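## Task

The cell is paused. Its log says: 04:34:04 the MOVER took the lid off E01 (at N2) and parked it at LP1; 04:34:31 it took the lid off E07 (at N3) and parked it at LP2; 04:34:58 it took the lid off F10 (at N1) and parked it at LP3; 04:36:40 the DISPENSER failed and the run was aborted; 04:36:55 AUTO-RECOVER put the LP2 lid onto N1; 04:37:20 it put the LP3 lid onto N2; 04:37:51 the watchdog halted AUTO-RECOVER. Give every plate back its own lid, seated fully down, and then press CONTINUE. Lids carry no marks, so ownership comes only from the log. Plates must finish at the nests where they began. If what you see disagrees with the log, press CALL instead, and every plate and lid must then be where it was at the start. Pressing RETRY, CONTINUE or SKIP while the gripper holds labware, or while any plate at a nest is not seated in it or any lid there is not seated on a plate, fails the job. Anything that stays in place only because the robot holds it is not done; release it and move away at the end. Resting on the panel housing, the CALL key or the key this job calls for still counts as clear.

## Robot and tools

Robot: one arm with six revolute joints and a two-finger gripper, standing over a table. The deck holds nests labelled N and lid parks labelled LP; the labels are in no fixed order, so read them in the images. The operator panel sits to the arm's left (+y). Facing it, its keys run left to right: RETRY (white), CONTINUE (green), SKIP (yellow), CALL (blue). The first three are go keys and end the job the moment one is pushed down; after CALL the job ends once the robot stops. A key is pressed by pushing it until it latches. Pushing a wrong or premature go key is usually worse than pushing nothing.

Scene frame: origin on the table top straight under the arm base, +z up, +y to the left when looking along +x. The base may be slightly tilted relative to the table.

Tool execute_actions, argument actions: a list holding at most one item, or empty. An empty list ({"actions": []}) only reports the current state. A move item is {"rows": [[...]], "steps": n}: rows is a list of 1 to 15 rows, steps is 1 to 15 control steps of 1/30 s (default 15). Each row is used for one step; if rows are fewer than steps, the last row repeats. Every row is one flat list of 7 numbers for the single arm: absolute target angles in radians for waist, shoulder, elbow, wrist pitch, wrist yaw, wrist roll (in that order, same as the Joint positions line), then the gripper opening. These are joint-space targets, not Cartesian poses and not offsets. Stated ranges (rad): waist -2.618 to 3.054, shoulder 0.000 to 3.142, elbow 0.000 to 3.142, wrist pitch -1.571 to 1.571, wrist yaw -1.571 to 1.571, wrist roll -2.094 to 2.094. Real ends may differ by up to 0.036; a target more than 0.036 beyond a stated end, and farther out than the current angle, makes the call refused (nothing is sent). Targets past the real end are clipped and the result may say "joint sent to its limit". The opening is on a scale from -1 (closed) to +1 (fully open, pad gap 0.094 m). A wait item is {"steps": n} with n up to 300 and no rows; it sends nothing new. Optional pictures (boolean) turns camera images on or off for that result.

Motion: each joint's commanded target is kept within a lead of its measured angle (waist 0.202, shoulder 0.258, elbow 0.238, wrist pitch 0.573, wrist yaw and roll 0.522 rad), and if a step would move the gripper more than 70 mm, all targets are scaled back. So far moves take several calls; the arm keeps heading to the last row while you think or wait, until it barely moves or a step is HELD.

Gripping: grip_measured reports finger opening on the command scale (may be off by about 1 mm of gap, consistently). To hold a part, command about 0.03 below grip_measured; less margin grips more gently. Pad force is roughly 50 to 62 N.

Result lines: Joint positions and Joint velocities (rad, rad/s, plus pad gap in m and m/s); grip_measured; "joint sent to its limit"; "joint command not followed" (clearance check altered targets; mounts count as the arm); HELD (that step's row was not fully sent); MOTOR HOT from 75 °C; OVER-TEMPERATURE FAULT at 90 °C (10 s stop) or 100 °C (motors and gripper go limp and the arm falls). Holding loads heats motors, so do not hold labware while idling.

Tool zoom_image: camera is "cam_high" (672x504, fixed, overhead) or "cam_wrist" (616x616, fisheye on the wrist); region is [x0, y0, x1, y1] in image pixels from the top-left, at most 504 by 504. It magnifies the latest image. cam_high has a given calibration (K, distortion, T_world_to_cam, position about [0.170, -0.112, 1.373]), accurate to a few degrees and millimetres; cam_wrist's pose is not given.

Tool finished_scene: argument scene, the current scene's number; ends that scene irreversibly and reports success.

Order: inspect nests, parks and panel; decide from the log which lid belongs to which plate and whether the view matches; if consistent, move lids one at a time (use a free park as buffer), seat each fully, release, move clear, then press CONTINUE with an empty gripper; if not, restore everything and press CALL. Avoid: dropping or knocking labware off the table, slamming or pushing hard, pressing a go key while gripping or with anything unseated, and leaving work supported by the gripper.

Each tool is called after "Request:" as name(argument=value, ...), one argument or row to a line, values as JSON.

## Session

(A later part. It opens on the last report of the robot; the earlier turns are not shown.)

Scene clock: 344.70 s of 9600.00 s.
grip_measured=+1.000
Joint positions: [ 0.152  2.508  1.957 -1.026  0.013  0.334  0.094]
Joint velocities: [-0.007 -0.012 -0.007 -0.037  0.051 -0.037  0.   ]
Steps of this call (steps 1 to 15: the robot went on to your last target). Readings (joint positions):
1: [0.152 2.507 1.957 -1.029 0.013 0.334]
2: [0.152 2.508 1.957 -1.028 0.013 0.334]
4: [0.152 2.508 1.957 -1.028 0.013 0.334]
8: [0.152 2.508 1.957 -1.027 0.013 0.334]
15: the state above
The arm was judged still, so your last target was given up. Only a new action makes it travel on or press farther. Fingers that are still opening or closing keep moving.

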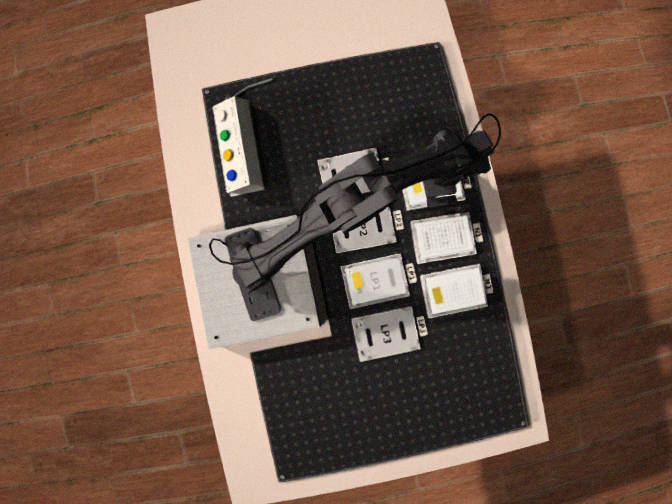

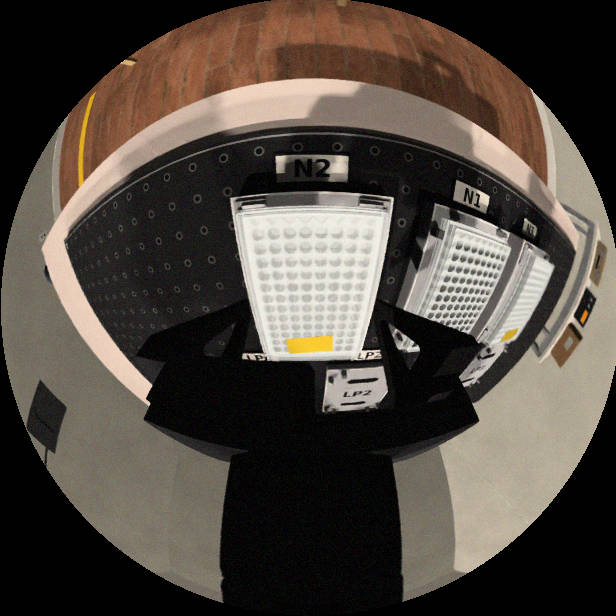

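Request:
execute_actions(
  actions=[
    {"rows": [[0.152,2.508,1.957,-1.026,0.024,0.334,0.98],[0.152,2.508,1.957,-1.026,0.027,0.334,0.96],[0.152,2.508,1.957,-1.026,0.027,0.334,0.94],[0.152,2.508,1.957,-1.026,0.027,0.334,0.92],[0.152,2.508,1.957,-1.026,0.027,0.334,0.90],[0.152,2.508,1.957,-1.026,0.027,0.334,0.88],[0.152,2.508,1.957,-1.026,0.027,0.334,0.865],[0.152,2.508,1.957,-1.026,0.027,0.334,0.85],[0.152,2.508,1.957,-1.026,0.027,0.334,0.84],[0.152,2.508,1.957,-1.026,0.027,0.334,0.83],[0.152,2.508,1.957,-1.026,0.027,0.334,0.825],[0.152,2.508,1.957,-1.026,0.027,0.334,0.82]], "steps": 15},
  ],
  pictures=false,
)

Request:
execute_actions(
  actions=[
    {"rows": [[0.152,2.508,1.957,-1.026,0.017,0.334,0.81],[0.152,2.508,1.957,-1.026,0.017,0.334,0.80],[0.152,2.508,1.957,-1.026,0.017,0.334,0.79],[0.152,2.508,1.957,-1.026,0.017,0.334,0.78],[0.152,2.508,1.957,-1.026,0.017,0.334,0.772],[0.152,2.508,1.957,-1.026,0.017,0.334,0.765],[0.152,2.508,1.957,-1.026,0.017,0.334,0.758],[0.152,2.508,1.957,-1.026,0.017,0.334,0.752],[0.152,2.508,1.957,-1.026,0.017,0.334,0.748]], "steps": 15},
  ],
)

Request:
zoom_image(
  camera="cam_wrist",
  region=[210, 190, 410, 370],
)

Scene clock: 349.70 s of 9600.00 s.
grip_measured=+0.822
Joint positions: [ 0.152  2.508  1.957 -1.026  0.017  0.334  0.086]
Joint velocities: [-0.002  0.002  0.007  0.066  0.037 -0.007 -0.   ]
Steps of this call (steps 1 to 90: nothing new was sent; then 1.50 s passed at rest; steps 91 to 105: all 15 steps of this action). Readings (joint positions):
91: [0.152 2.508 1.957 -1.026 0.013 0.334]
92: [0.152 2.508 1.957 -1.026 0.014 0.334]
94: [0.152 2.508 1.957 -1.026 0.015 0.334]
98: [0.152 2.508 1.957 -1.026 0.016 0.334]
105: the state above

Scene clock: 350.20 s of 9600.00 s.
grip_measured=+0.774
Joint positions: [ 0.152  2.508  1.957 -1.026  0.017  0.334  0.083]
Joint velocities: [-0.017 -0.002 -0.027  0.037 -0.022  0.051  0.   ]
Steps of this call (steps 1 to 15: all 15 steps of this action). Readings (joint positions):
1: [0.152 2.508 1.957 -1.026 0.017 0.334]
2: [0.152 2.508 1.957 -1.026 0.017 0.334]
4: [0.152 2.508 1.957 -1.026 0.017 0.334]
8: [0.152 2.508 1.957 -1.026 0.017 0.334]
15: the state above

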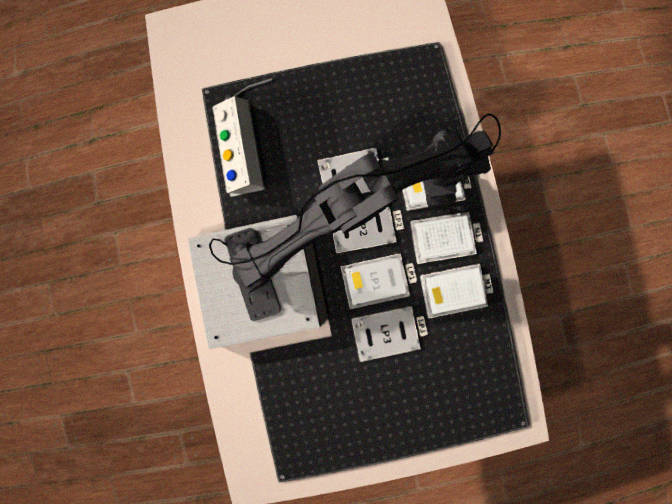

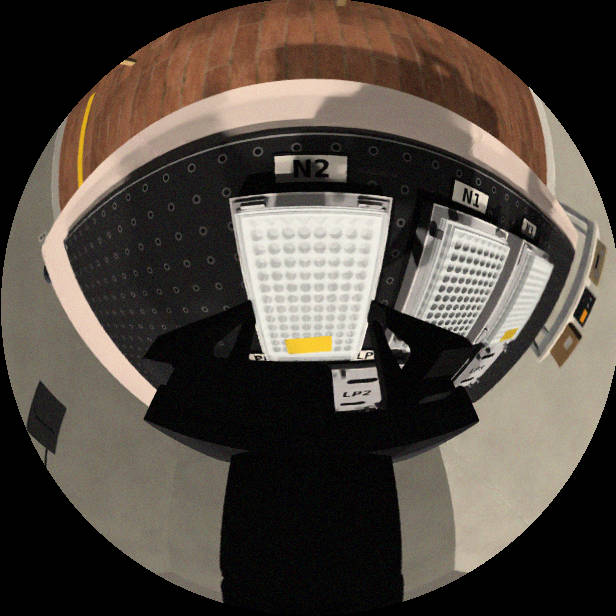

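Region (210, 190, 410, 370) of cam_wrist's 616x616 image, scaled by 2.520, with more detail than that image has; it fills the top 454 rows of this view, and the rest is white.

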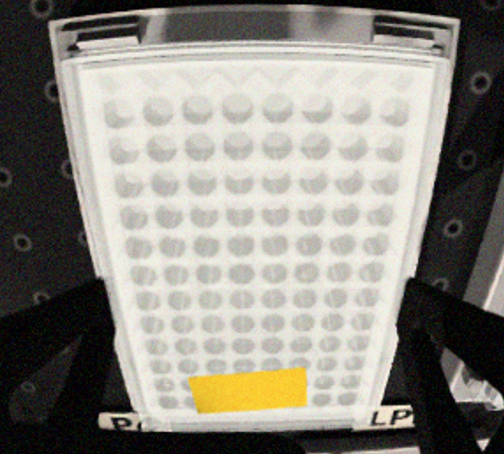

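Request:
execute_actions(
  actions=[
    {"rows": [[0.152,2.484,1.957,-1.038,0.017,0.334,0.746],[0.152,2.476,1.957,-1.038,0.017,0.334,0.746],[0.152,2.471,1.957,-1.039,0.017,0.334,0.746],[0.152,2.467,1.957,-1.040,0.017,0.334,0.746],[0.152,2.464,1.957,-1.042,0.017,0.334,0.746],[0.152,2.461,1.957,-1.044,0.017,0.334,0.746],[0.152,2.458,1.957,-1.047,0.017,0.334,0.746],[0.152,2.455,1.957,-1.050,0.017,0.334,0.746],[0.152,2.452,1.957,-1.052,0.017,0.334,0.746],[0.152,2.449,1.957,-1.054,0.017,0.334,0.746],[0.152,2.446,1.957,-1.056,0.017,0.334,0.746],[0.152,2.443,1.957,-1.058,0.017,0.334,0.746],[0.152,2.440,1.957,-1.060,0.017,0.334,0.746],[0.1516,2.4365,1.957,-1.062,0.017,0.3336,0.746],[0.1503,2.433,1.957,-1.064,0.0169,0.3324,0.746]], "steps": 15},
  ],
  pictures=false,
)

Request:
execute_actions(
  actions=[
    {"rows": [[0.1482,2.429,1.957,-1.066,0.0167,0.3304,0.746],[0.1454,2.425,1.957,-1.068,0.0165,0.3277,0.746],[0.1418,2.421,1.957,-1.070,0.0162,0.3243,0.746],[0.1376,2.417,1.957,-1.0715,0.0158,0.3202,0.746],[0.1327,2.413,1.957,-1.073,0.0154,0.3156,0.746],[0.1273,2.409,1.957,-1.074,0.0150,0.3103,0.746],[0.1212,2.405,1.957,-1.075,0.0145,0.3046,0.746],[0.1146,2.401,1.9566,-1.0747,0.0140,0.2983,0.746],[0.1076,2.397,1.9555,-1.0739,0.0134,0.2915,0.746],[0.1001,2.393,1.9537,-1.0726,0.0128,0.2844,0.746],[0.0921,2.389,1.9512,-1.0708,0.0121,0.2768,0.746],[0.0839,2.3855,1.9481,-1.0685,0.0115,0.2689,0.746],[0.0752,2.382,1.9444,-1.0659,0.0108,0.2606,0.746],[0.0663,2.379,1.9402,-1.0629,0.0101,0.2521,0.746],[0.0572,2.376,1.9355,-1.0595,0.0093,0.2434,0.746]], "steps": 15},
  ],
  pictures=false,
)

Request:
execute_actions(
  actions=[
    {"rows": [[0.0478,2.3735,1.9304,-1.0558,0.0086,0.2344,0.746],[0.0382,2.371,1.9249,-1.0518,0.0078,0.2252,0.746],[0.0286,2.369,1.9191,-1.0476,0.0070,0.2160,0.746],[0.0188,2.367,1.9129,-1.0431,0.0062,0.2066,0.746],[0.0089,2.3655,1.9065,-1.0385,0.0054,0.1972,0.746],[-0.0009,2.364,1.8999,-1.0337,0.0046,0.1878,0.746],[-0.0108,2.363,1.8930,-1.0287,0.0038,0.1784,0.746],[-0.0206,2.362,1.8861,-1.0237,0.0030,0.1690,0.746],[-0.0302,2.3615,1.8791,-1.0186,0.0022,0.1598,0.746],[-0.0398,2.361,1.8720,-1.0135,0.0014,0.1506,0.746],[-0.0492,2.361,1.8649,-1.0084,0.0007,0.1416,0.746],[-0.0583,2.361,1.8579,-1.0033,-0.0001,0.1329,0.746],[-0.0672,2.361,1.8510,-0.9983,-0.0008,0.1244,0.746],[-0.0759,2.361,1.8441,-0.9933,-0.0015,0.1161,0.746],[-0.0842,2.361,1.8375,-0.9885,-0.0021,0.1082,0.746]], "steps": 15},
  ],
  pictures=false,
)

Request:
execute_actions(
  actions=[
    {"rows": [[-0.0921,2.361,1.8311,-0.9839,-0.0028,0.1006,0.746],[-0.0996,2.361,1.8249,-0.9794,-0.0034,0.0935,0.746],[-0.1066,2.361,1.8191,-0.9752,-0.0040,0.0867,0.746],[-0.1132,2.361,1.8136,-0.9712,-0.0045,0.0804,0.746],[-0.1193,2.361,1.8085,-0.9675,-0.0050,0.0747,0.746],[-0.1247,2.361,1.8038,-0.9641,-0.0054,0.0694,0.746],[-0.1296,2.361,1.7996,-0.9611,-0.0058,0.0648,0.746],[-0.1338,2.361,1.7959,-0.9585,-0.0062,0.0607,0.746],[-0.1374,2.361,1.7928,-0.9562,-0.0065,0.0573,0.746],[-0.1402,2.361,1.7903,-0.9544,-0.0067,0.0546,0.746],[-0.1423,2.361,1.7885,-0.9531,-0.0069,0.0526,0.746],[-0.1436,2.361,1.7874,-0.9523,-0.0070,0.0514,0.746],[-0.144,2.361,1.787,-0.952,-0.007,0.051,0.746]], "steps": 15},
  ],
  pictures=false,
)

Request:
execute_actions(
  actions=[
    {"steps": 18},
  ],
)

Request:
zoom_image(
  camera="cam_wrist",
  region=[210, 190, 410, 370],
)

Scene clock: 382.07 s of 9600.00 s.
grip_measured=+0.774
Joint positions: [ 0.152  2.476  1.957 -1.043  0.017  0.334  0.083]
Joint velocities: [-0.012 -0.129 -0.002  0.022 -0.081 -0.022  0.   ]
Steps of this call (steps 1 to 15: the robot went on to your last target; steps 16 to 90: nothing new was sent; then 28.37 s passed at rest; steps 91 to 105: all 15 steps of this action). Readings (joint positions):
91: [0.152 2.508 1.957 -1.026 0.017 0.334]
92: [0.152 2.508 1.957 -1.026 0.017 0.334]
94: [0.152 2.508 1.957 -1.026 0.017 0.334]
98: [0.152 2.506 1.957 -1.030 0.017 0.334]
105: the state above

Scene clock: 382.57 s of 9600.00 s.
grip_measured=+0.774
Joint positions: [ 0.083  2.418  1.955 -1.058  0.014  0.28   0.083]
Joint velocities: [-0.291 -0.149 -0.095 -0.007 -0.051 -0.286 -0.001]
Steps of this call (steps 1 to 15: all 15 steps of this action). Readings (joint positions):
1: [0.152 2.472 1.957 -1.044 0.017 0.334]
2: [0.152 2.468 1.957 -1.046 0.017 0.334]
4: [0.152 2.460 1.957 -1.050 0.017 0.332]
8: [0.141 2.445 1.957 -1.057 0.016 0.320]
15: the state above

Scene clock: 383.07 s of 9600.00 s.
grip_measured=+0.774
Joint positions: [-0.063  2.397  1.857 -1.025  0.007  0.15   0.083]
Joint velocities: [-0.247  0.002 -0.188  0.095  0.007 -0.33  -0.001]
Steps of this call (steps 1 to 15: all 15 steps of this action). Readings (joint positions):
1: [0.073 2.413 1.950 -1.058 0.014 0.272]
2: [0.063 2.409 1.945 -1.058 0.014 0.264]
4: [0.042 2.402 1.934 -1.058 0.013 0.248]
8: [0.003 2.397 1.908 -1.051 0.011 0.213]
15: the state above

Scene clock: 383.57 s of 9600.00 s.
grip_measured=+0.774
Joint positions: [-0.139  2.397  1.795 -0.977  0.003  0.065  0.083]
Joint velocities: [-0.002  0.007 -0.012  0.007  0.037 -0.081 -0.   ]
Steps of this call (steps 1 to 15: all 15 steps of this action). Readings (joint positions):
1: [-0.072 2.397 1.850 -1.021 0.007 0.142]
2: [-0.080 2.397 1.843 -1.016 0.006 0.134]
4: [-0.096 2.397 1.831 -1.007 0.005 0.118]
8: [-0.121 2.397 1.810 -0.992 0.004 0.092]
15: the state above

Scene clock: 384.17 s of 9600.00 s.
grip_measured=+0.774
Joint positions: [-0.139  2.397  1.795 -0.97   0.     0.057  0.083]
Joint velocities: [-0.012 -0.002 -0.007  0.051 -0.022  0.022  0.001]
Steps of this call (steps 1 to 15: the robot went on to your last target; steps 16 to 18: nothing new was sent). Readings (joint positions):
1: [-0.139 2.397 1.795 -0.976 0.002 0.064]
2: [-0.139 2.397 1.795 -0.974 0.002 0.062]
4: [-0.139 2.397 1.795 -0.972 0.001 0.060]
8: [-0.139 2.397 1.795 -0.971 0.000 0.058]
18: the state above
The arm was judged still, so your last target was given up. Only a new action makes it travel on or press farther. Fingers that are still opening or closing keep moving.

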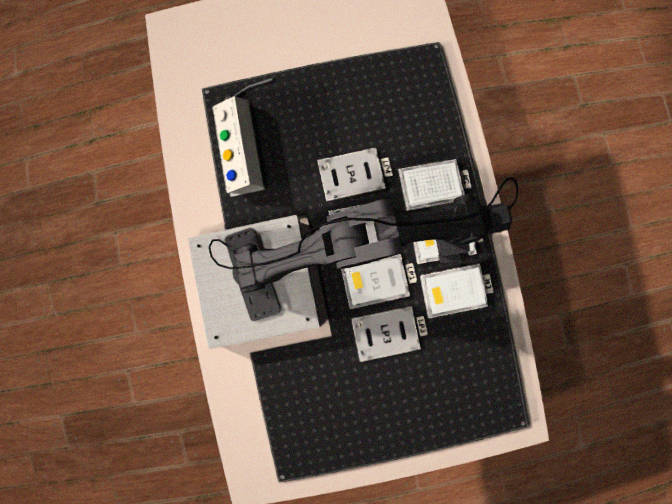

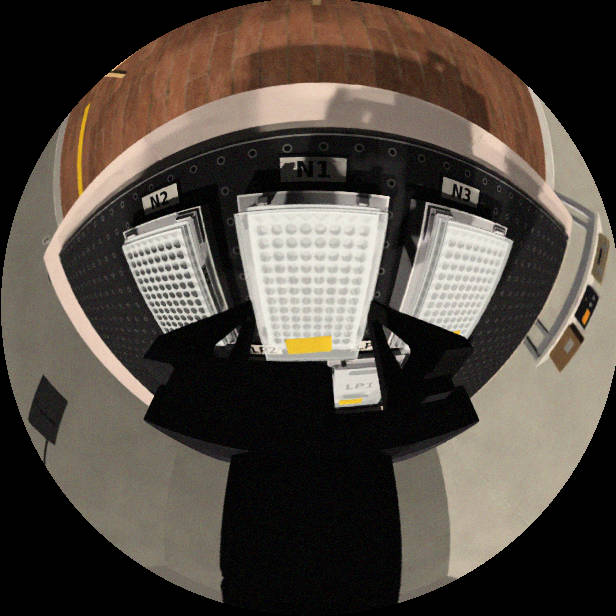

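Region (210, 190, 410, 370) of cam_wrist's 616x616 image, scaled by 2.520, with more detail than that image has; it fills the top 454 rows of this view, and the rest is white.

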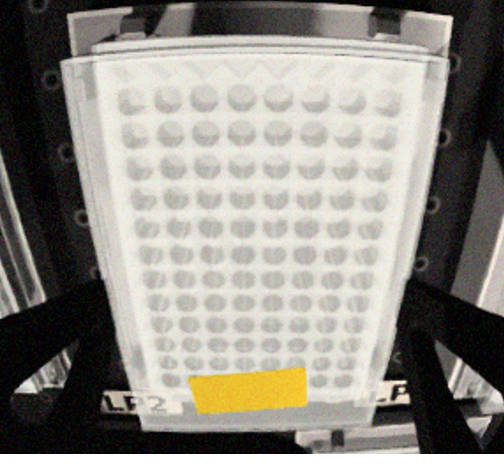

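Request:
execute_actions(
  actions=[
    {"rows": [[-0.139,2.400,1.795,-0.955,0.0,0.066,0.746],[-0.139,2.403,1.795,-0.950,0.0,0.071,0.746],[-0.139,2.406,1.795,-0.949,0.0,0.073,0.746],[-0.139,2.409,1.795,-0.948,0.0,0.073,0.746],[-0.139,2.411,1.795,-0.947,0.0,0.073,0.746],[-0.139,2.413,1.795,-0.946,0.0,0.073,0.746],[-0.139,2.4145,1.795,-0.9445,0.0,0.073,0.746],[-0.139,2.416,1.795,-0.943,0.0,0.073,0.746],[-0.139,2.417,1.795,-0.9415,0.0,0.073,0.746],[-0.139,2.418,1.795,-0.940,0.0,0.073,0.746],[-0.139,2.419,1.795,-0.9385,0.0,0.073,0.746],[-0.139,2.420,1.795,-0.9375,0.0,0.073,0.746],[-0.139,2.4205,1.795,-0.9365,0.0,0.073,0.746],[-0.139,2.421,1.795,-0.936,0.0,0.073,0.746],[-0.139,2.421,1.795,-0.9355,0.0,0.073,0.746]], "steps": 15},
  ],
  pictures=false,
)

Request:
execute_actions(
  actions=[
    {"steps": 15},
  ],
)

Request:
zoom_image(
  camera="cam_wrist",
  region=[210, 190, 410, 370],
)

Scene clock: 395.10 s of 9600.00 s.
grip_measured=+0.774
Joint positions: [-0.139  2.417  1.795 -0.957  0.     0.066  0.083]
Joint velocities: [ 0.012  0.042 -0.007 -0.037  0.037  0.007  0.   ]
Steps of this call (steps 1 to 90: nothing new was sent; then 7.43 s passed at rest; steps 91 to 105: all 15 steps of this action). Readings (joint positions):
91: [-0.139 2.397 1.795 -0.970 0.000 0.057]
92: [-0.139 2.397 1.795 -0.970 0.000 0.059]
94: [-0.139 2.397 1.795 -0.969 0.000 0.061]
98: [-0.139 2.399 1.795 -0.965 0.000 0.065]
105: the state above

Scene clock: 395.60 s of 9600.00 s.
grip_measured=+0.774
Joint positions: [-0.139  2.417  1.795 -0.955  0.     0.067  0.083]
Joint velocities: [ 0.002  0.007 -0.007 -0.037 -0.022 -0.095  0.   ]
Steps of this call (steps 1 to 15: the robot went on to your last target). Readings (joint positions):
1: [-0.139 2.417 1.795 -0.957 0.000 0.066]
2: [-0.139 2.417 1.795 -0.956 0.000 0.066]
4: [-0.139 2.417 1.795 -0.956 0.000 0.067]
8: [-0.139 2.417 1.795 -0.955 0.000 0.067]
15: the state above
The arm was judged still, so your last target was given up. Only a new action makes it travel on or press farther. Fingers that are still opening or closing keep moving.

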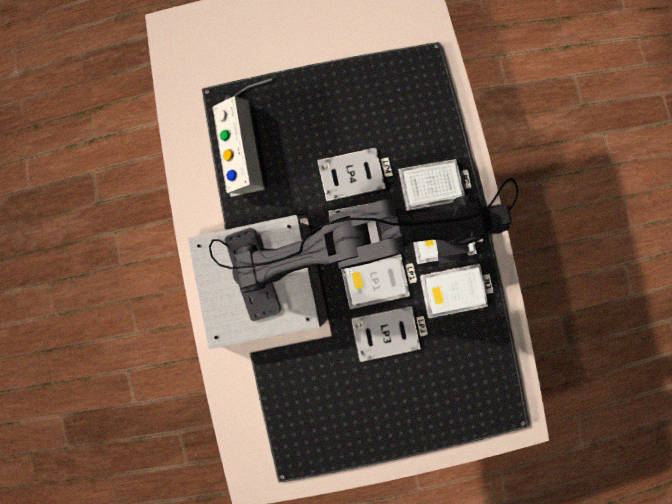

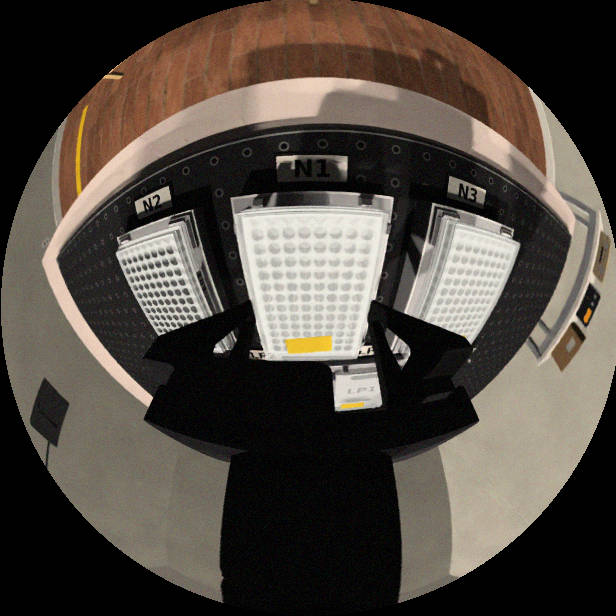

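Region (210, 190, 410, 370) of cam_wrist's 616x616 image, scaled by 2.520, with more detail than that image has; it fills the top 454 rows of this view, and the rest is white.

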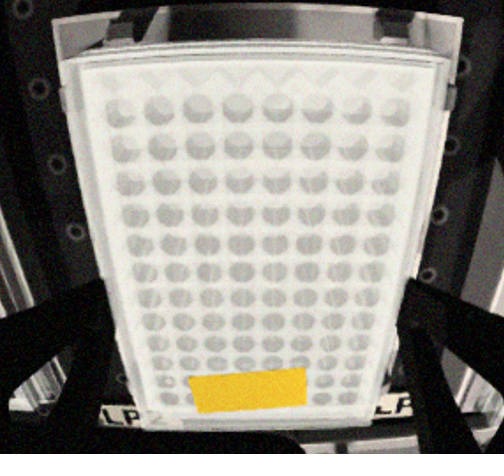

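Request:
execute_actions(
  actions=[
    {"rows": [[-0.139,2.417,1.795,-0.955,0.0,0.067,0.762],[-0.139,2.417,1.795,-0.955,0.0,0.067,0.772],[-0.139,2.417,1.795,-0.955,0.0,0.067,0.782],[-0.139,2.417,1.795,-0.955,0.0,0.067,0.795],[-0.139,2.417,1.795,-0.955,0.0,0.067,0.815],[-0.139,2.417,1.795,-0.955,0.0,0.067,0.84],[-0.139,2.417,1.795,-0.955,0.0,0.067,0.87],[-0.139,2.417,1.795,-0.955,0.0,0.067,0.90],[-0.139,2.417,1.795,-0.955,0.0,0.067,0.93],[-0.139,2.417,1.795,-0.955,0.0,0.067,0.96],[-0.139,2.417,1.795,-0.955,0.0,0.067,0.98],[-0.139,2.417,1.795,-0.955,0.0,0.067,1.0]], "steps": 15},
  ],
  pictures=false,
)

Request:
execute_actions(
  actions=[
    {"steps": 8},
  ],
)

Request:
zoom_image(
  camera="cam_wrist",
  region=[210, 190, 410, 370],
)

Scene clock: 399.57 s of 9600.00 s.
grip_measured=+1.000
Joint positions: [-0.139  2.417  1.795 -0.955  0.     0.067  0.094]
Joint velocities: [-0.007 -0.012  0.002  0.007  0.037  0.051  0.   ]
Steps of this call (steps 1 to 90: nothing new was sent; then 0.47 s passed at rest; steps 91 to 105: all 15 steps of this action). Readings (joint positions):
91: [-0.139 2.417 1.795 -0.955 0.000 0.067]
92: [-0.139 2.417 1.795 -0.955 0.000 0.067]
94: [-0.139 2.417 1.795 -0.955 0.000 0.067]
98: [-0.139 2.417 1.795 -0.955 0.000 0.067]
105: the state above

Scene clock: 399.83 s of 9600.00 s.
grip_measured=+1.000
Joint positions: [-0.139  2.417  1.795 -0.955  0.     0.067  0.094]
Joint velocities: [-0.017  0.002  0.012  0.022 -0.081  0.007  0.   ]
Steps of this call (steps 1 to 8: the robot went on to your last target). Readings (joint positions):
1: [-0.139 2.417 1.795 -0.955 0.000 0.067]
2: [-0.139 2.417 1.795 -0.955 0.000 0.067]
4: [-0.139 2.417 1.795 -0.955 0.000 0.067]
8: the state above

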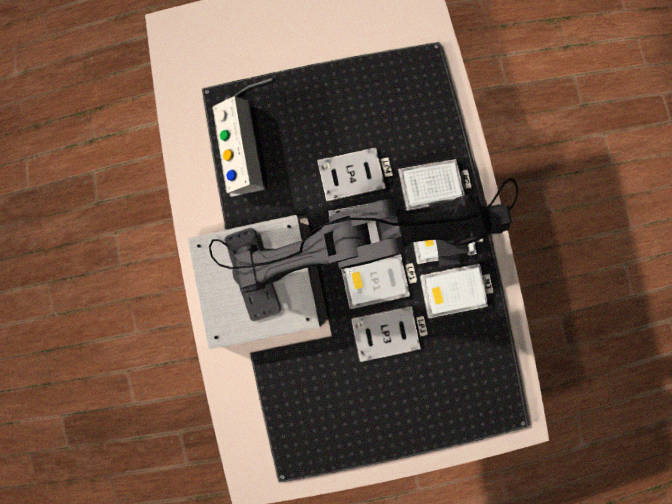

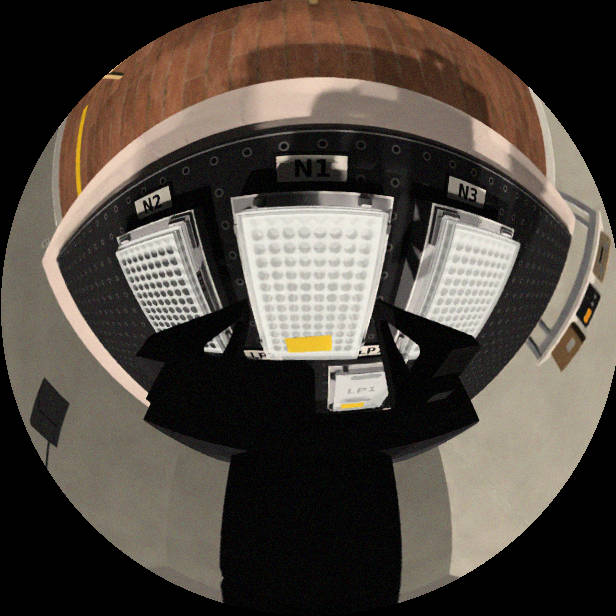

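Region (210, 190, 410, 370) of cam_wrist's 616x616 image, scaled by 2.520, with more detail than that image has; it fills the top 454 rows of this view, and the rest is white.

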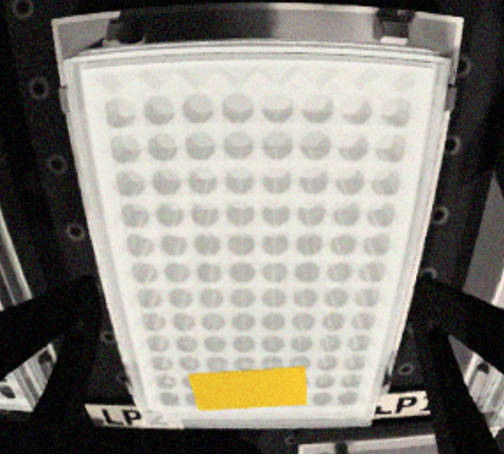

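Request:
execute_actions(
  actions=[
    {"rows": [[-0.139,2.3846,1.795,-0.955,0.0,0.067,1],[-0.139,2.3832,1.795,-0.955,0.0,0.067,1],[-0.139,2.3809,1.795,-0.955,0.0,0.067,1],[-0.139,2.3779,1.795,-0.955,0.0,0.067,1],[-0.139,2.3740,1.795,-0.955,0.0,0.067,1],[-0.139,2.3694,1.795,-0.955,0.0,0.067,1],[-0.139,2.3640,1.795,-0.955,0.0,0.067,1],[-0.139,2.3579,1.795,-0.955,0.0,0.067,1],[-0.1392,2.3511,1.7943,-0.9547,0.0,0.0668,1],[-0.1397,2.3437,1.7920,-0.9538,0.0,0.0660,1],[-0.1406,2.3357,1.7883,-0.9523,0.0,0.0649,1],[-0.1418,2.3271,1.7834,-0.9503,0.0,0.0633,1],[-0.1434,2.3179,1.7770,-0.9477,0.0,0.0612,1],[-0.1452,2.3082,1.7694,-0.9446,0.0,0.0588,1],[-0.1473,2.2979,1.7605,-0.9410,0.0,0.0559,1]], "steps": 15},
  ],
  pictures=false,
)

Request:
execute_actions(
  actions=[
    {"rows": [[-0.1497,2.2873,1.7505,-0.9370,0.0,0.0527,1],[-0.1524,2.2762,1.7394,-0.9324,0.0,0.0491,1],[-0.1554,2.2647,1.7272,-0.9275,0.0,0.0452,1],[-0.1586,2.2528,1.7140,-0.9222,0.0,0.0410,1],[-0.1620,2.2406,1.6998,-0.9164,0.0,0.0364,1],[-0.1656,2.2280,1.6847,-0.9103,0.0,0.0316,1],[-0.1695,2.2153,1.6688,-0.9038,0.0,0.0265,1],[-0.1735,2.2022,1.6520,-0.8970,0.0,0.0210,1],[-0.1778,2.1889,1.6345,-0.8899,0.0,0.0154,1],[-0.1822,2.1755,1.6163,-0.8825,0.0,0.0096,1],[-0.1867,2.1619,1.5974,-0.8749,0.0,0.0035,1],[-0.1914,2.1481,1.5779,-0.8670,0.0,-0.0028,1],[-0.1963,2.1343,1.5577,-0.8588,0.0,-0.0092,1],[-0.2013,2.1204,1.5372,-0.8505,0.0,-0.0158,1],[-0.2063,2.1065,1.5162,-0.8420,0.0,-0.0226,1]], "steps": 15},
  ],
  pictures=false,
)

Request:
execute_actions(
  actions=[
    {"rows": [[-0.2115,2.0926,1.4947,-0.8332,0.0,-0.0295,1],[-0.2168,2.0787,1.4729,-0.8244,0.0,-0.0365,1],[-0.2221,2.0648,1.4508,-0.8154,0.0,-0.0436,1],[-0.2275,2.0511,1.4285,-0.8064,0.0,-0.0508,1],[-0.2330,2.0375,1.4059,-0.7972,0.0,-0.0580,1],[-0.2385,2.0241,1.3832,-0.7880,0.0,-0.0653,1],[-0.2440,2.0108,1.3604,-0.7788,0.0,-0.0727,1],[-0.2495,1.9977,1.3375,-0.7695,0.0,-0.0800,1],[-0.2550,1.9849,1.3146,-0.7602,0.0,-0.0874,1],[-0.2605,1.9724,1.2918,-0.7510,0.0,-0.0947,1],[-0.2660,1.9602,1.2691,-0.7417,0.0,-0.1020,1],[-0.2715,1.9483,1.2465,-0.7326,0.0,-0.1092,1],[-0.2769,1.9368,1.2242,-0.7236,0.0,-0.1164,1],[-0.2822,1.9257,1.2021,-0.7146,0.0,-0.1235,1],[-0.2875,1.9150,1.1803,-0.7058,0.0,-0.1305,1]], "steps": 15},
  ],
  pictures=false,
)

Request:
execute_actions(
  actions=[
    {"rows": [[-0.2927,1.9048,1.1588,-0.6970,0.0,-0.1374,1],[-0.2977,1.8951,1.1378,-0.6885,0.0,-0.1442,1],[-0.3027,1.8859,1.1173,-0.6802,0.0,-0.1508,1],[-0.3076,1.8773,1.0971,-0.6720,0.0,-0.1572,1],[-0.3123,1.8693,1.0776,-0.6641,0.0,-0.1635,1],[-0.3168,1.8618,1.0587,-0.6565,0.0,-0.1696,1],[-0.3212,1.8551,1.0405,-0.6491,0.0,-0.1754,1],[-0.3255,1.8490,1.0229,-0.6420,0.0,-0.1811,1],[-0.3295,1.8436,1.0062,-0.6352,0.0,-0.1865,1],[-0.3334,1.8390,0.9903,-0.6287,0.0,-0.1916,1],[-0.3370,1.8351,0.9752,-0.6226,0.0,-0.1964,1],[-0.3404,1.8320,0.9610,-0.6168,0.0,-0.2010,1],[-0.3436,1.8298,0.9478,-0.6115,0.0,-0.2052,1],[-0.3466,1.8284,0.9355,-0.6065,0.0,-0.2092,1],[-0.3493,1.828,0.9245,-0.6020,0.0,-0.2127,1]], "steps": 15},
  ],
  pictures=false,
)

Request:
execute_actions(
  actions=[
    {"rows": [[-0.3517,1.828,0.9145,-0.5980,0.0,-0.2159,1],[-0.3538,1.828,0.9056,-0.5944,0.0,-0.2188,1],[-0.3556,1.828,0.8980,-0.5913,0.0,-0.2212,1],[-0.3572,1.828,0.8916,-0.5887,0.0,-0.2233,1],[-0.3584,1.828,0.8866,-0.5867,0.0,-0.2249,1],[-0.3593,1.828,0.8830,-0.5852,0.0,-0.2260,1],[-0.3598,1.828,0.8807,-0.5843,0.0,-0.2268,1],[-0.360,1.828,0.880,-0.584,0.0,-0.227,1]], "steps": 15},
  ],
  pictures=false,
)

Request:
execute_actions(
  actions=[
    {"steps": 15},
  ],
)

Request:
zoom_image(
  camera="cam_wrist",
  region=[210, 190, 410, 370],
)

Scene clock: 436.60 s of 9600.00 s.
grip_measured=+1.000
Joint positions: [-0.139  2.352  1.783 -0.954  0.     0.066  0.094]
Joint velocities: [-0.007 -0.374 -0.183  0.051  0.022 -0.051  0.   ]
Steps of this call (steps 1 to 15: the robot went on to your last target; steps 16 to 90: nothing new was sent; then 33.27 s passed at rest; steps 91 to 105: all 15 steps of this action). Readings (joint positions):
91: [-0.139 2.417 1.795 -0.955 0.000 0.067]
92: [-0.139 2.417 1.795 -0.955 0.000 0.067]
94: [-0.139 2.417 1.795 -0.955 0.000 0.067]
98: [-0.139 2.411 1.795 -0.955 0.000 0.067]
105: the state above

Scene clock: 437.10 s of 9600.00 s.
grip_measured=+1.000
Joint positions: [-0.19   2.165  1.558 -0.888  0.     0.008  0.094]
Joint velocities: [-0.134 -0.398 -0.603  0.183  0.022 -0.139  0.   ]
Steps of this call (steps 1 to 15: all 15 steps of this action). Readings (joint positions):
1: [-0.139 2.339 1.776 -0.953 0.000 0.065]
2: [-0.140 2.326 1.767 -0.951 0.000 0.063]
4: [-0.142 2.302 1.746 -0.946 0.000 0.058]
8: [-0.155 2.254 1.690 -0.930 0.000 0.044]
15: the state above

Scene clock: 437.60 s of 9600.00 s.
grip_measured=+1.000
Joint positions: [-0.271  1.965  1.226 -0.76   0.    -0.095  0.094]
Joint velocities: [-0.154 -0.315 -0.647  0.286 -0.037 -0.154  0.   ]
Steps of this call (steps 1 to 15: all 15 steps of this action). Readings (joint positions):
1: [-0.195 2.150 1.538 -0.881 0.000 0.002]
2: [-0.200 2.136 1.517 -0.873 0.000 -0.004]
4: [-0.210 2.107 1.474 -0.857 0.000 -0.017]
8: [-0.232 2.051 1.384 -0.822 0.000 -0.045]
15: the state above

Scene clock: 438.10 s of 9600.00 s.
grip_measured=+1.000
Joint positions: [-0.336  1.861  0.954 -0.647  0.    -0.187  0.094]
Joint velocities: [-0.076 -0.042 -0.369  0.154  0.022 -0.081  0.   ]
Steps of this call (steps 1 to 15: all 15 steps of this action). Readings (joint positions):
1: [-0.276 1.954 1.204 -0.751 0.000 -0.101]
2: [-0.281 1.944 1.182 -0.743 0.000 -0.109]
4: [-0.292 1.924 1.140 -0.726 0.000 -0.122]
8: [-0.310 1.892 1.062 -0.693 0.000 -0.148]
15: the state above

Scene clock: 438.60 s of 9600.00 s.
grip_measured=+1.000
Joint positions: [-0.352  1.86   0.888 -0.605  0.    -0.219  0.094]
Joint velocities: [-0.007 -0.002  0.002 -0.022  0.007 -0.051  0.   ]
Steps of this call (steps 1 to 15: all 15 steps of this action). Readings (joint positions):
1: [-0.339 1.860 0.942 -0.641 0.000 -0.191]
2: [-0.342 1.860 0.931 -0.636 0.000 -0.195]
4: [-0.346 1.860 0.912 -0.627 0.000 -0.203]
8: [-0.351 1.860 0.891 -0.617 0.000 -0.213]
15: the state above

Scene clock: 439.10 s of 9600.00 s.
grip_measured=+1.000
Joint positions: [-0.352  1.86   0.888 -0.602  0.    -0.221  0.094]
Joint velocities: [ 0.007 -0.002  0.017  0.037 -0.037  0.007  0.   ]
Steps of this call (steps 1 to 15: the robot went on to your last target). Readings (joint positions):
1: [-0.352 1.860 0.888 -0.605 0.000 -0.220]
2: [-0.352 1.860 0.888 -0.604 0.000 -0.220]
4: [-0.352 1.860 0.888 -0.603 0.000 -0.220]
8: [-0.352 1.860 0.888 -0.602 0.000 -0.220]
15: the state above
The arm was judged still, so your last target was given up. Only a new action makes it travel on or press farther. Fingers that are still opening or closing keep moving.

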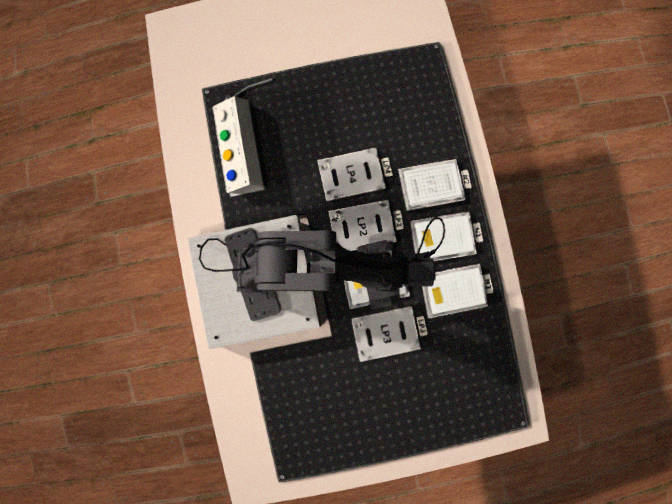

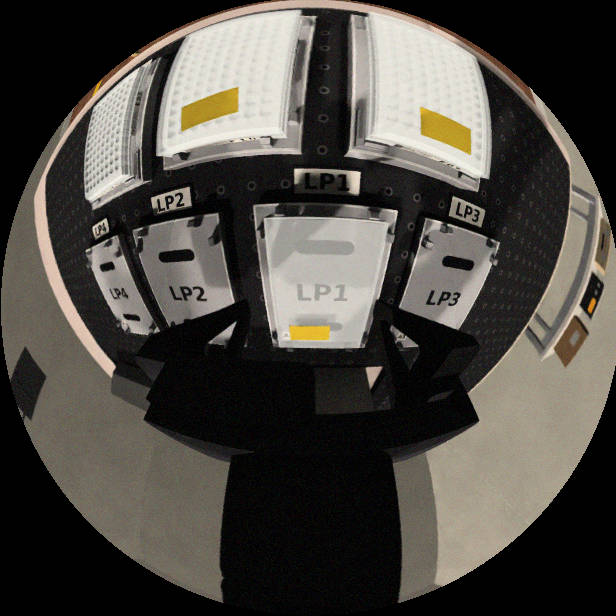

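Region (210, 190, 410, 370) of cam_wrist's 616x616 image, scaled by 2.520, with more detail than that image has; it fills the top 454 rows of this view, and the rest is white.

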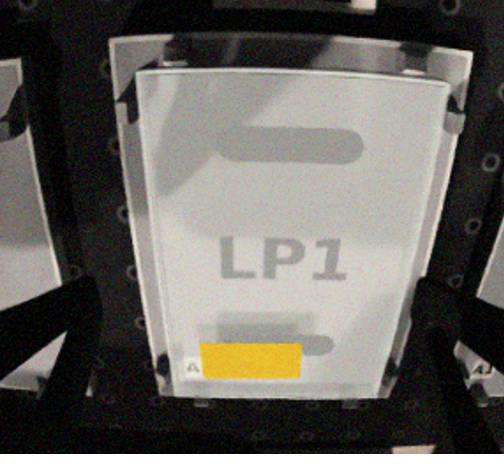

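Request:
execute_actions(
  actions=[],
)

Scene clock: 449.03 s of 9600.00 s.
grip_measured=+1.000
Joint positions: [-0.352  1.86   0.888 -0.602  0.    -0.221  0.094]
Joint velocities: [-0.012  0.002 -0.002  0.007  0.037  0.051  0.   ]
Steps of this call (steps 1 to 90: nothing new was sent; then 6.93 s passed at rest). Readings (joint positions):
1: [-0.352 1.860 0.888 -0.602 0.000 -0.221]
2: [-0.352 1.860 0.888 -0.602 0.000 -0.221]
4: [-0.352 1.860 0.888 -0.602 0.000 -0.221]
8: [-0.352 1.860 0.888 -0.602 0.000 -0.221]
90: the state above

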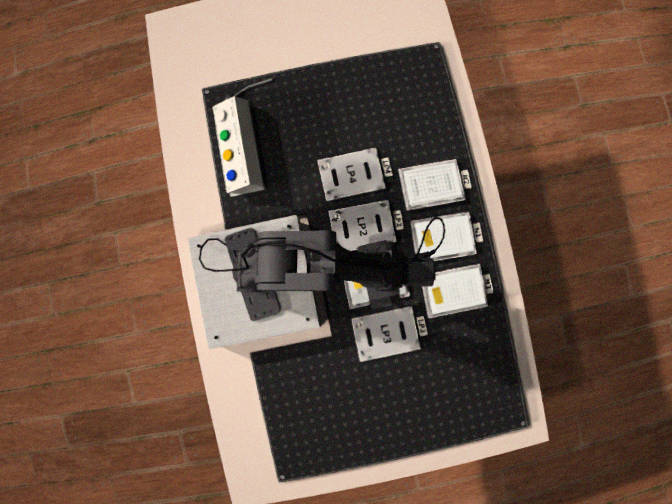

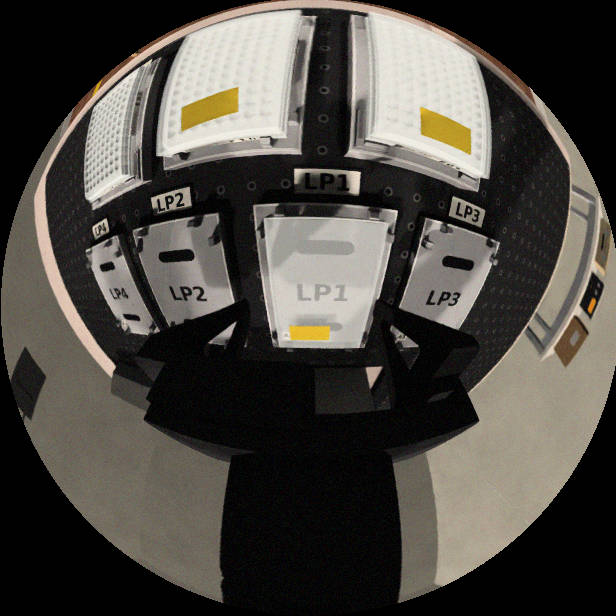

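Request:
execute_actions(
  actions=[
    {"rows": [[-0.353,1.860,0.887,-0.601,0.0,-0.220,1],[-0.355,1.860,0.885,-0.598,0.0,-0.219,1],[-0.358,1.860,0.882,-0.594,0.0,-0.217,1],[-0.361,1.860,0.878,-0.589,0.0,-0.215,1],[-0.365,1.860,0.874,-0.584,0.0,-0.213,1],[-0.369,1.860,0.869,-0.578,0.0,-0.210,1],[-0.373,1.860,0.864,-0.572,0.0,-0.208,1],[-0.377,1.860,0.860,-0.567,0.0,-0.205,1],[-0.380,1.860,0.856,-0.562,0.0,-0.203,1],[-0.383,1.860,0.853,-0.558,0.0,-0.201,1],[-0.385,1.860,0.850,-0.555,0.0,-0.200,1],[-0.386,1.860,0.849,-0.553,0.0,-0.199,1],[-0.386,1.860,0.848,-0.552,0.0,-0.199,1],[-0.386,1.860,0.848,-0.552,0.0,-0.199,1],[-0.386,1.860,0.848,-0.552,0.0,-0.199,1]], "steps": 15},
  ],
  pictures=false,
)

Request:
execute_actions(
  actions=[
    {"steps": 12},
  ],
)

Request:
zoom_image(
  camera="cam_wrist",
  region=[210, 190, 410, 370],
)

Scene clock: 464.03 s of 9600.00 s.
grip_measured=+1.000
Joint positions: [-0.379  1.86   0.858 -0.579  0.    -0.208  0.094]
Joint velocities: [ 0.017  0.007 -0.022  0.007  0.007  0.007  0.   ]
Steps of this call (steps 1 to 90: nothing new was sent; then 11.50 s passed at rest; steps 91 to 105: all 15 steps of this action). Readings (joint positions):
91: [-0.352 1.860 0.888 -0.602 0.000 -0.221]
92: [-0.352 1.860 0.888 -0.602 0.000 -0.221]
94: [-0.352 1.860 0.888 -0.602 0.000 -0.221]
98: [-0.360 1.860 0.882 -0.593 0.000 -0.217]
105: the state above

Scene clock: 464.43 s of 9600.00 s.
grip_measured=+1.000
Joint positions: [-0.379  1.86   0.858 -0.57   0.    -0.205  0.094]
Joint velocities: [-0.007 -0.002 -0.002 -0.037 -0.037 -0.022  0.   ]
Steps of this call (steps 1 to 12: the robot went on to your last target). Readings (joint positions):
1: [-0.379 1.860 0.858 -0.578 0.000 -0.207]
2: [-0.379 1.860 0.858 -0.577 0.000 -0.207]
4: [-0.379 1.860 0.858 -0.574 0.000 -0.206]
8: [-0.379 1.860 0.858 -0.571 0.000 -0.206]
12: the state above

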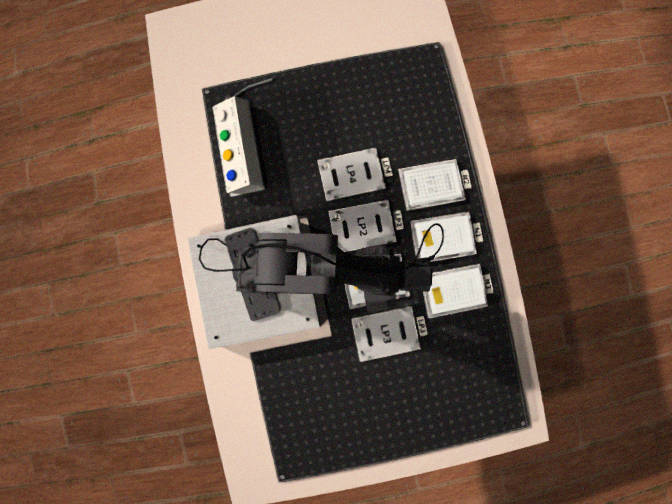

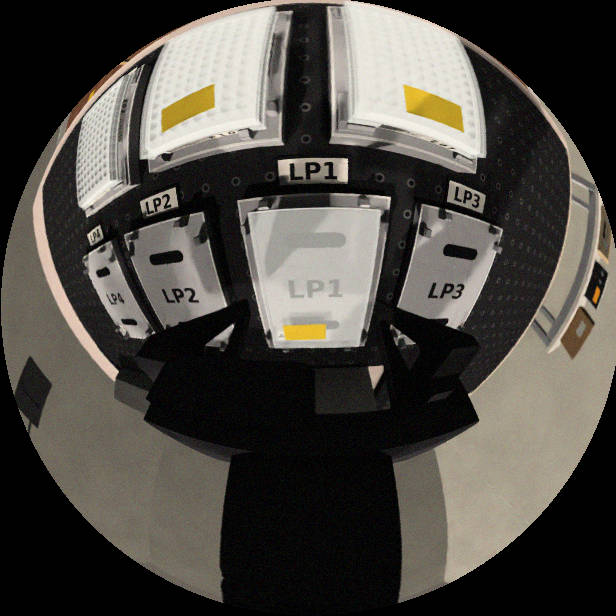

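Region (210, 190, 410, 370) of cam_wrist's 616x616 image, scaled by 2.520, with more detail than that image has; it fills the top 454 rows of this view, and the rest is white.

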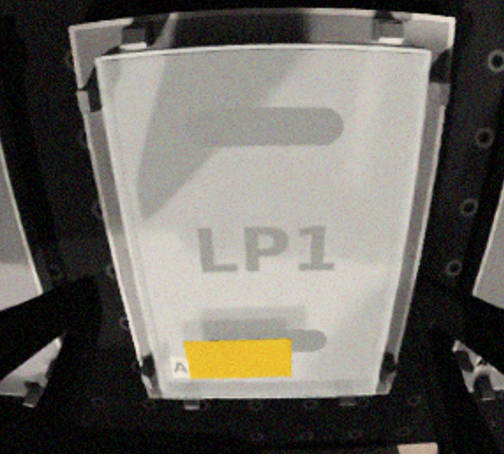

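Request:
execute_actions(
  actions=[
    {"rows": [[-0.387,1.862,0.847,-0.551,0.0,-0.202,1],[-0.388,1.864,0.846,-0.549,0.0,-0.206,1],[-0.389,1.866,0.844,-0.546,0.0,-0.211,1],[-0.390,1.869,0.842,-0.543,0.0,-0.217,1],[-0.392,1.872,0.840,-0.539,0.0,-0.223,1],[-0.393,1.875,0.838,-0.535,0.0,-0.229,1],[-0.395,1.878,0.836,-0.531,0.0,-0.235,1],[-0.396,1.880,0.834,-0.528,0.0,-0.240,1],[-0.397,1.882,0.833,-0.525,0.0,-0.244,1],[-0.398,1.883,0.832,-0.523,0.0,-0.247,1],[-0.398,1.884,0.831,-0.522,0.0,-0.249,1],[-0.398,1.884,0.831,-0.522,0.0,-0.249,1],[-0.398,1.884,0.831,-0.522,0.0,-0.249,1],[-0.398,1.884,0.831,-0.522,0.0,-0.249,1],[-0.398,1.884,0.831,-0.522,0.0,-0.249,1]], "steps": 15},
  ],
  pictures=false,
)

Request:
execute_actions(
  actions=[
    {"steps": 12},
  ],
)

Request:
zoom_image(
  camera="cam_wrist",
  region=[210, 190, 410, 370],
)

Scene clock: 472.30 s of 9600.00 s.
grip_measured=+1.000
Joint positions: [-0.39   1.872  0.841 -0.544  0.    -0.237  0.094]
Joint velocities: [-0.012  0.046 -0.027 -0.022 -0.007 -0.051  0.   ]
Steps of this call (steps 1 to 15: the robot went on to your last target; steps 16 to 90: nothing new was sent; then 4.37 s passed at rest; steps 91 to 105: all 15 steps of this action). Readings (joint positions):
91: [-0.379 1.860 0.858 -0.570 0.000 -0.205]
92: [-0.379 1.860 0.858 -0.570 0.000 -0.205]
94: [-0.379 1.860 0.858 -0.568 0.000 -0.206]
98: [-0.384 1.860 0.853 -0.555 0.000 -0.218]
105: the state above

Scene clock: 472.70 s of 9600.00 s.
grip_measured=+1.000
Joint positions: [-0.39   1.874  0.841 -0.54   0.    -0.243  0.094]
Joint velocities: [ 0.002 -0.007  0.022 -0.081  0.051 -0.081  0.   ]
Steps of this call (steps 1 to 12: the robot went on to your last target). Readings (joint positions):
1: [-0.390 1.873 0.841 -0.544 0.000 -0.238]
2: [-0.390 1.874 0.841 -0.544 0.000 -0.239]
4: [-0.390 1.874 0.841 -0.542 0.000 -0.241]
8: [-0.390 1.874 0.841 -0.541 0.000 -0.242]
12: the state above

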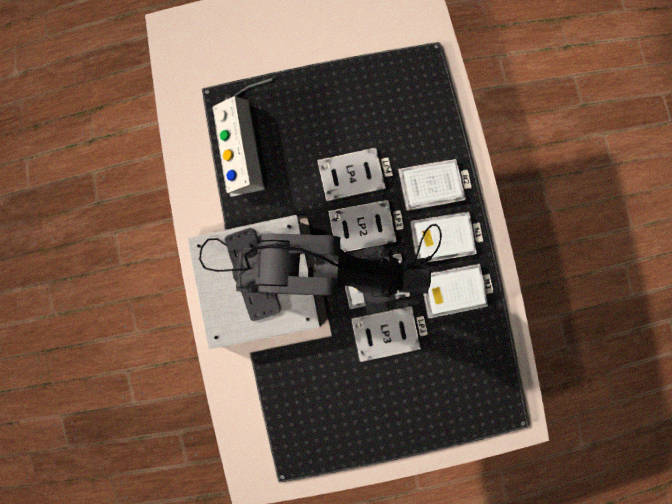

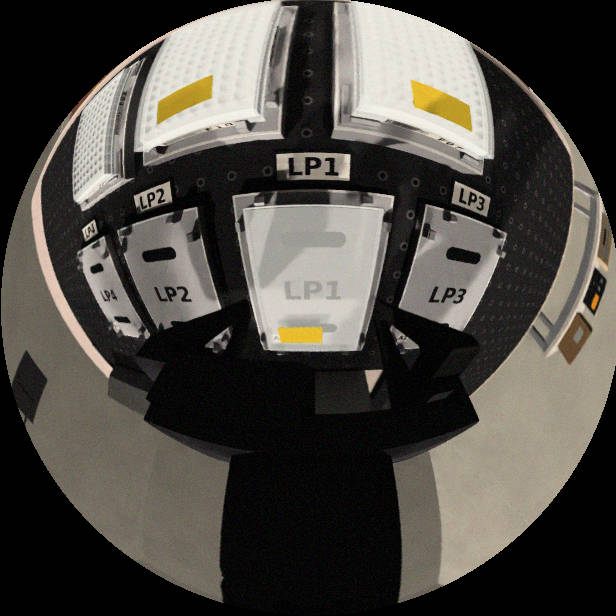

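Region (210, 190, 410, 370) of cam_wrist's 616x616 image, scaled by 2.520, with more detail than that image has; it fills the top 454 rows of this view, and the rest is white.

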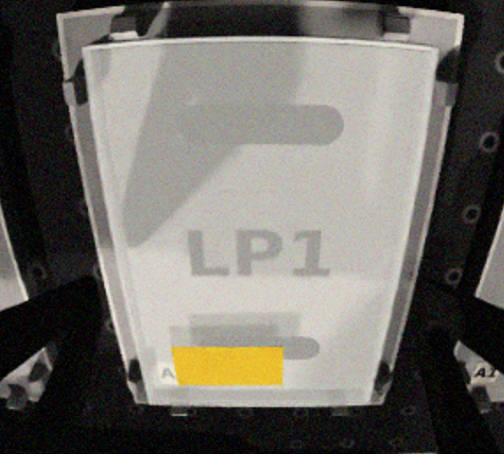

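Request:
execute_actions(
  actions=[
    {"rows": [[-0.392,1.885,0.831,-0.521,0.002,-0.245,1],[-0.392,1.887,0.830,-0.519,0.004,-0.245,1],[-0.392,1.890,0.829,-0.515,0.006,-0.245,1],[-0.392,1.893,0.828,-0.511,0.008,-0.245,1],[-0.392,1.897,0.827,-0.506,0.010,-0.245,1],[-0.392,1.901,0.826,-0.501,0.012,-0.245,1],[-0.392,1.905,0.825,-0.496,0.014,-0.245,1],[-0.392,1.909,0.824,-0.491,0.015,-0.245,1],[-0.392,1.912,0.823,-0.487,0.015,-0.245,1],[-0.392,1.915,0.823,-0.483,0.015,-0.245,1],[-0.392,1.917,0.823,-0.480,0.015,-0.245,1],[-0.392,1.919,0.823,-0.478,0.015,-0.245,1],[-0.392,1.920,0.823,-0.477,0.015,-0.245,1],[-0.392,1.920,0.823,-0.477,0.015,-0.245,1],[-0.392,1.920,0.823,-0.477,0.015,-0.245,1]], "steps": 15},
  ],
  pictures=false,
)

Request:
execute_actions(
  actions=[
    {"steps": 14},
  ],
)

Request:
zoom_image(
  camera="cam_wrist",
  region=[210, 190, 410, 370],
)

Scene clock: 484.73 s of 9600.00 s.
grip_measured=+1.000
Joint positions: [-0.39   1.909  0.841 -0.503  0.009 -0.243  0.094]
Joint velocities: [ 0.002 -0.007 -0.017  0.007 -0.022 -0.007  0.   ]
Steps of this call (steps 1 to 15: the robot went on to your last target; steps 16 to 90: nothing new was sent; then 8.53 s passed at rest; steps 91 to 105: all 15 steps of this action). Readings (joint positions):
91: [-0.390 1.874 0.841 -0.540 0.000 -0.243]
92: [-0.390 1.874 0.841 -0.539 0.000 -0.243]
94: [-0.390 1.874 0.841 -0.537 0.000 -0.243]
98: [-0.390 1.883 0.841 -0.523 0.005 -0.243]
105: the state above

Scene clock: 485.20 s of 9600.00 s.
grip_measured=+1.000
Joint positions: [-0.39   1.909  0.841 -0.495  0.01  -0.243  0.094]
Joint velocities: [ 0.007 -0.007  0.007 -0.022 -0.007 -0.022  0.   ]
Steps of this call (steps 1 to 14: the robot went on to your last target). Readings (joint positions):
1: [-0.390 1.909 0.841 -0.502 0.009 -0.243]
2: [-0.390 1.909 0.841 -0.500 0.009 -0.243]
4: [-0.390 1.909 0.841 -0.498 0.009 -0.243]
8: [-0.390 1.909 0.841 -0.496 0.010 -0.243]
14: the state above

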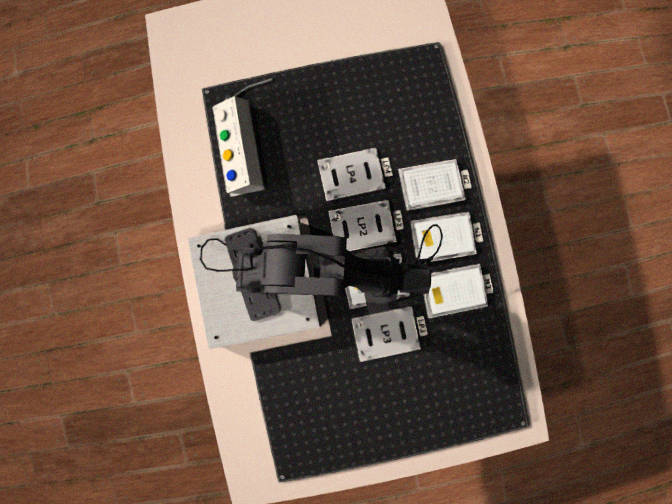

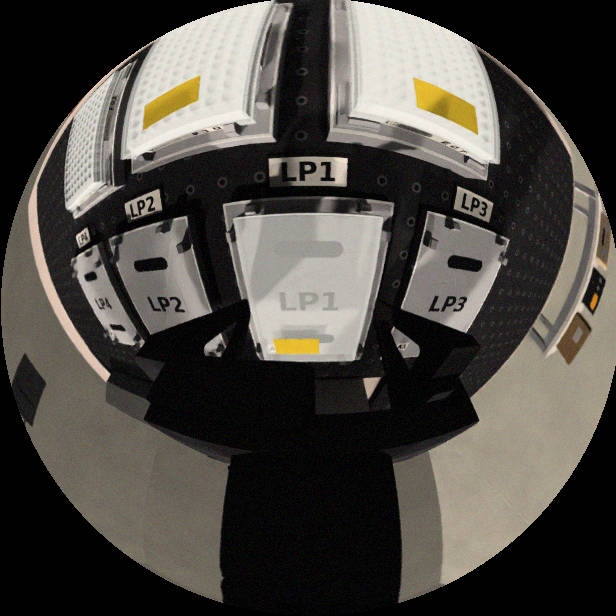

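Region (210, 190, 410, 370) of cam_wrist's 616x616 image, scaled by 2.520, with more detail than that image has; it fills the top 454 rows of this view, and the rest is white.

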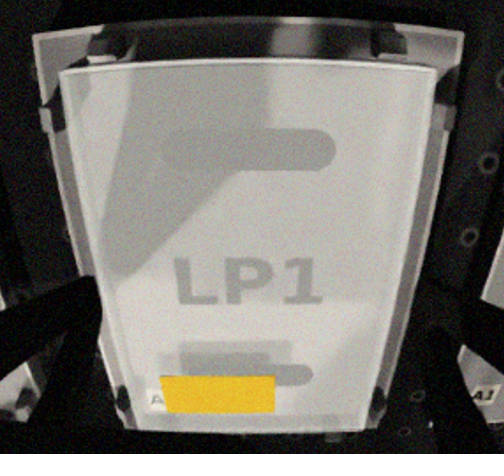

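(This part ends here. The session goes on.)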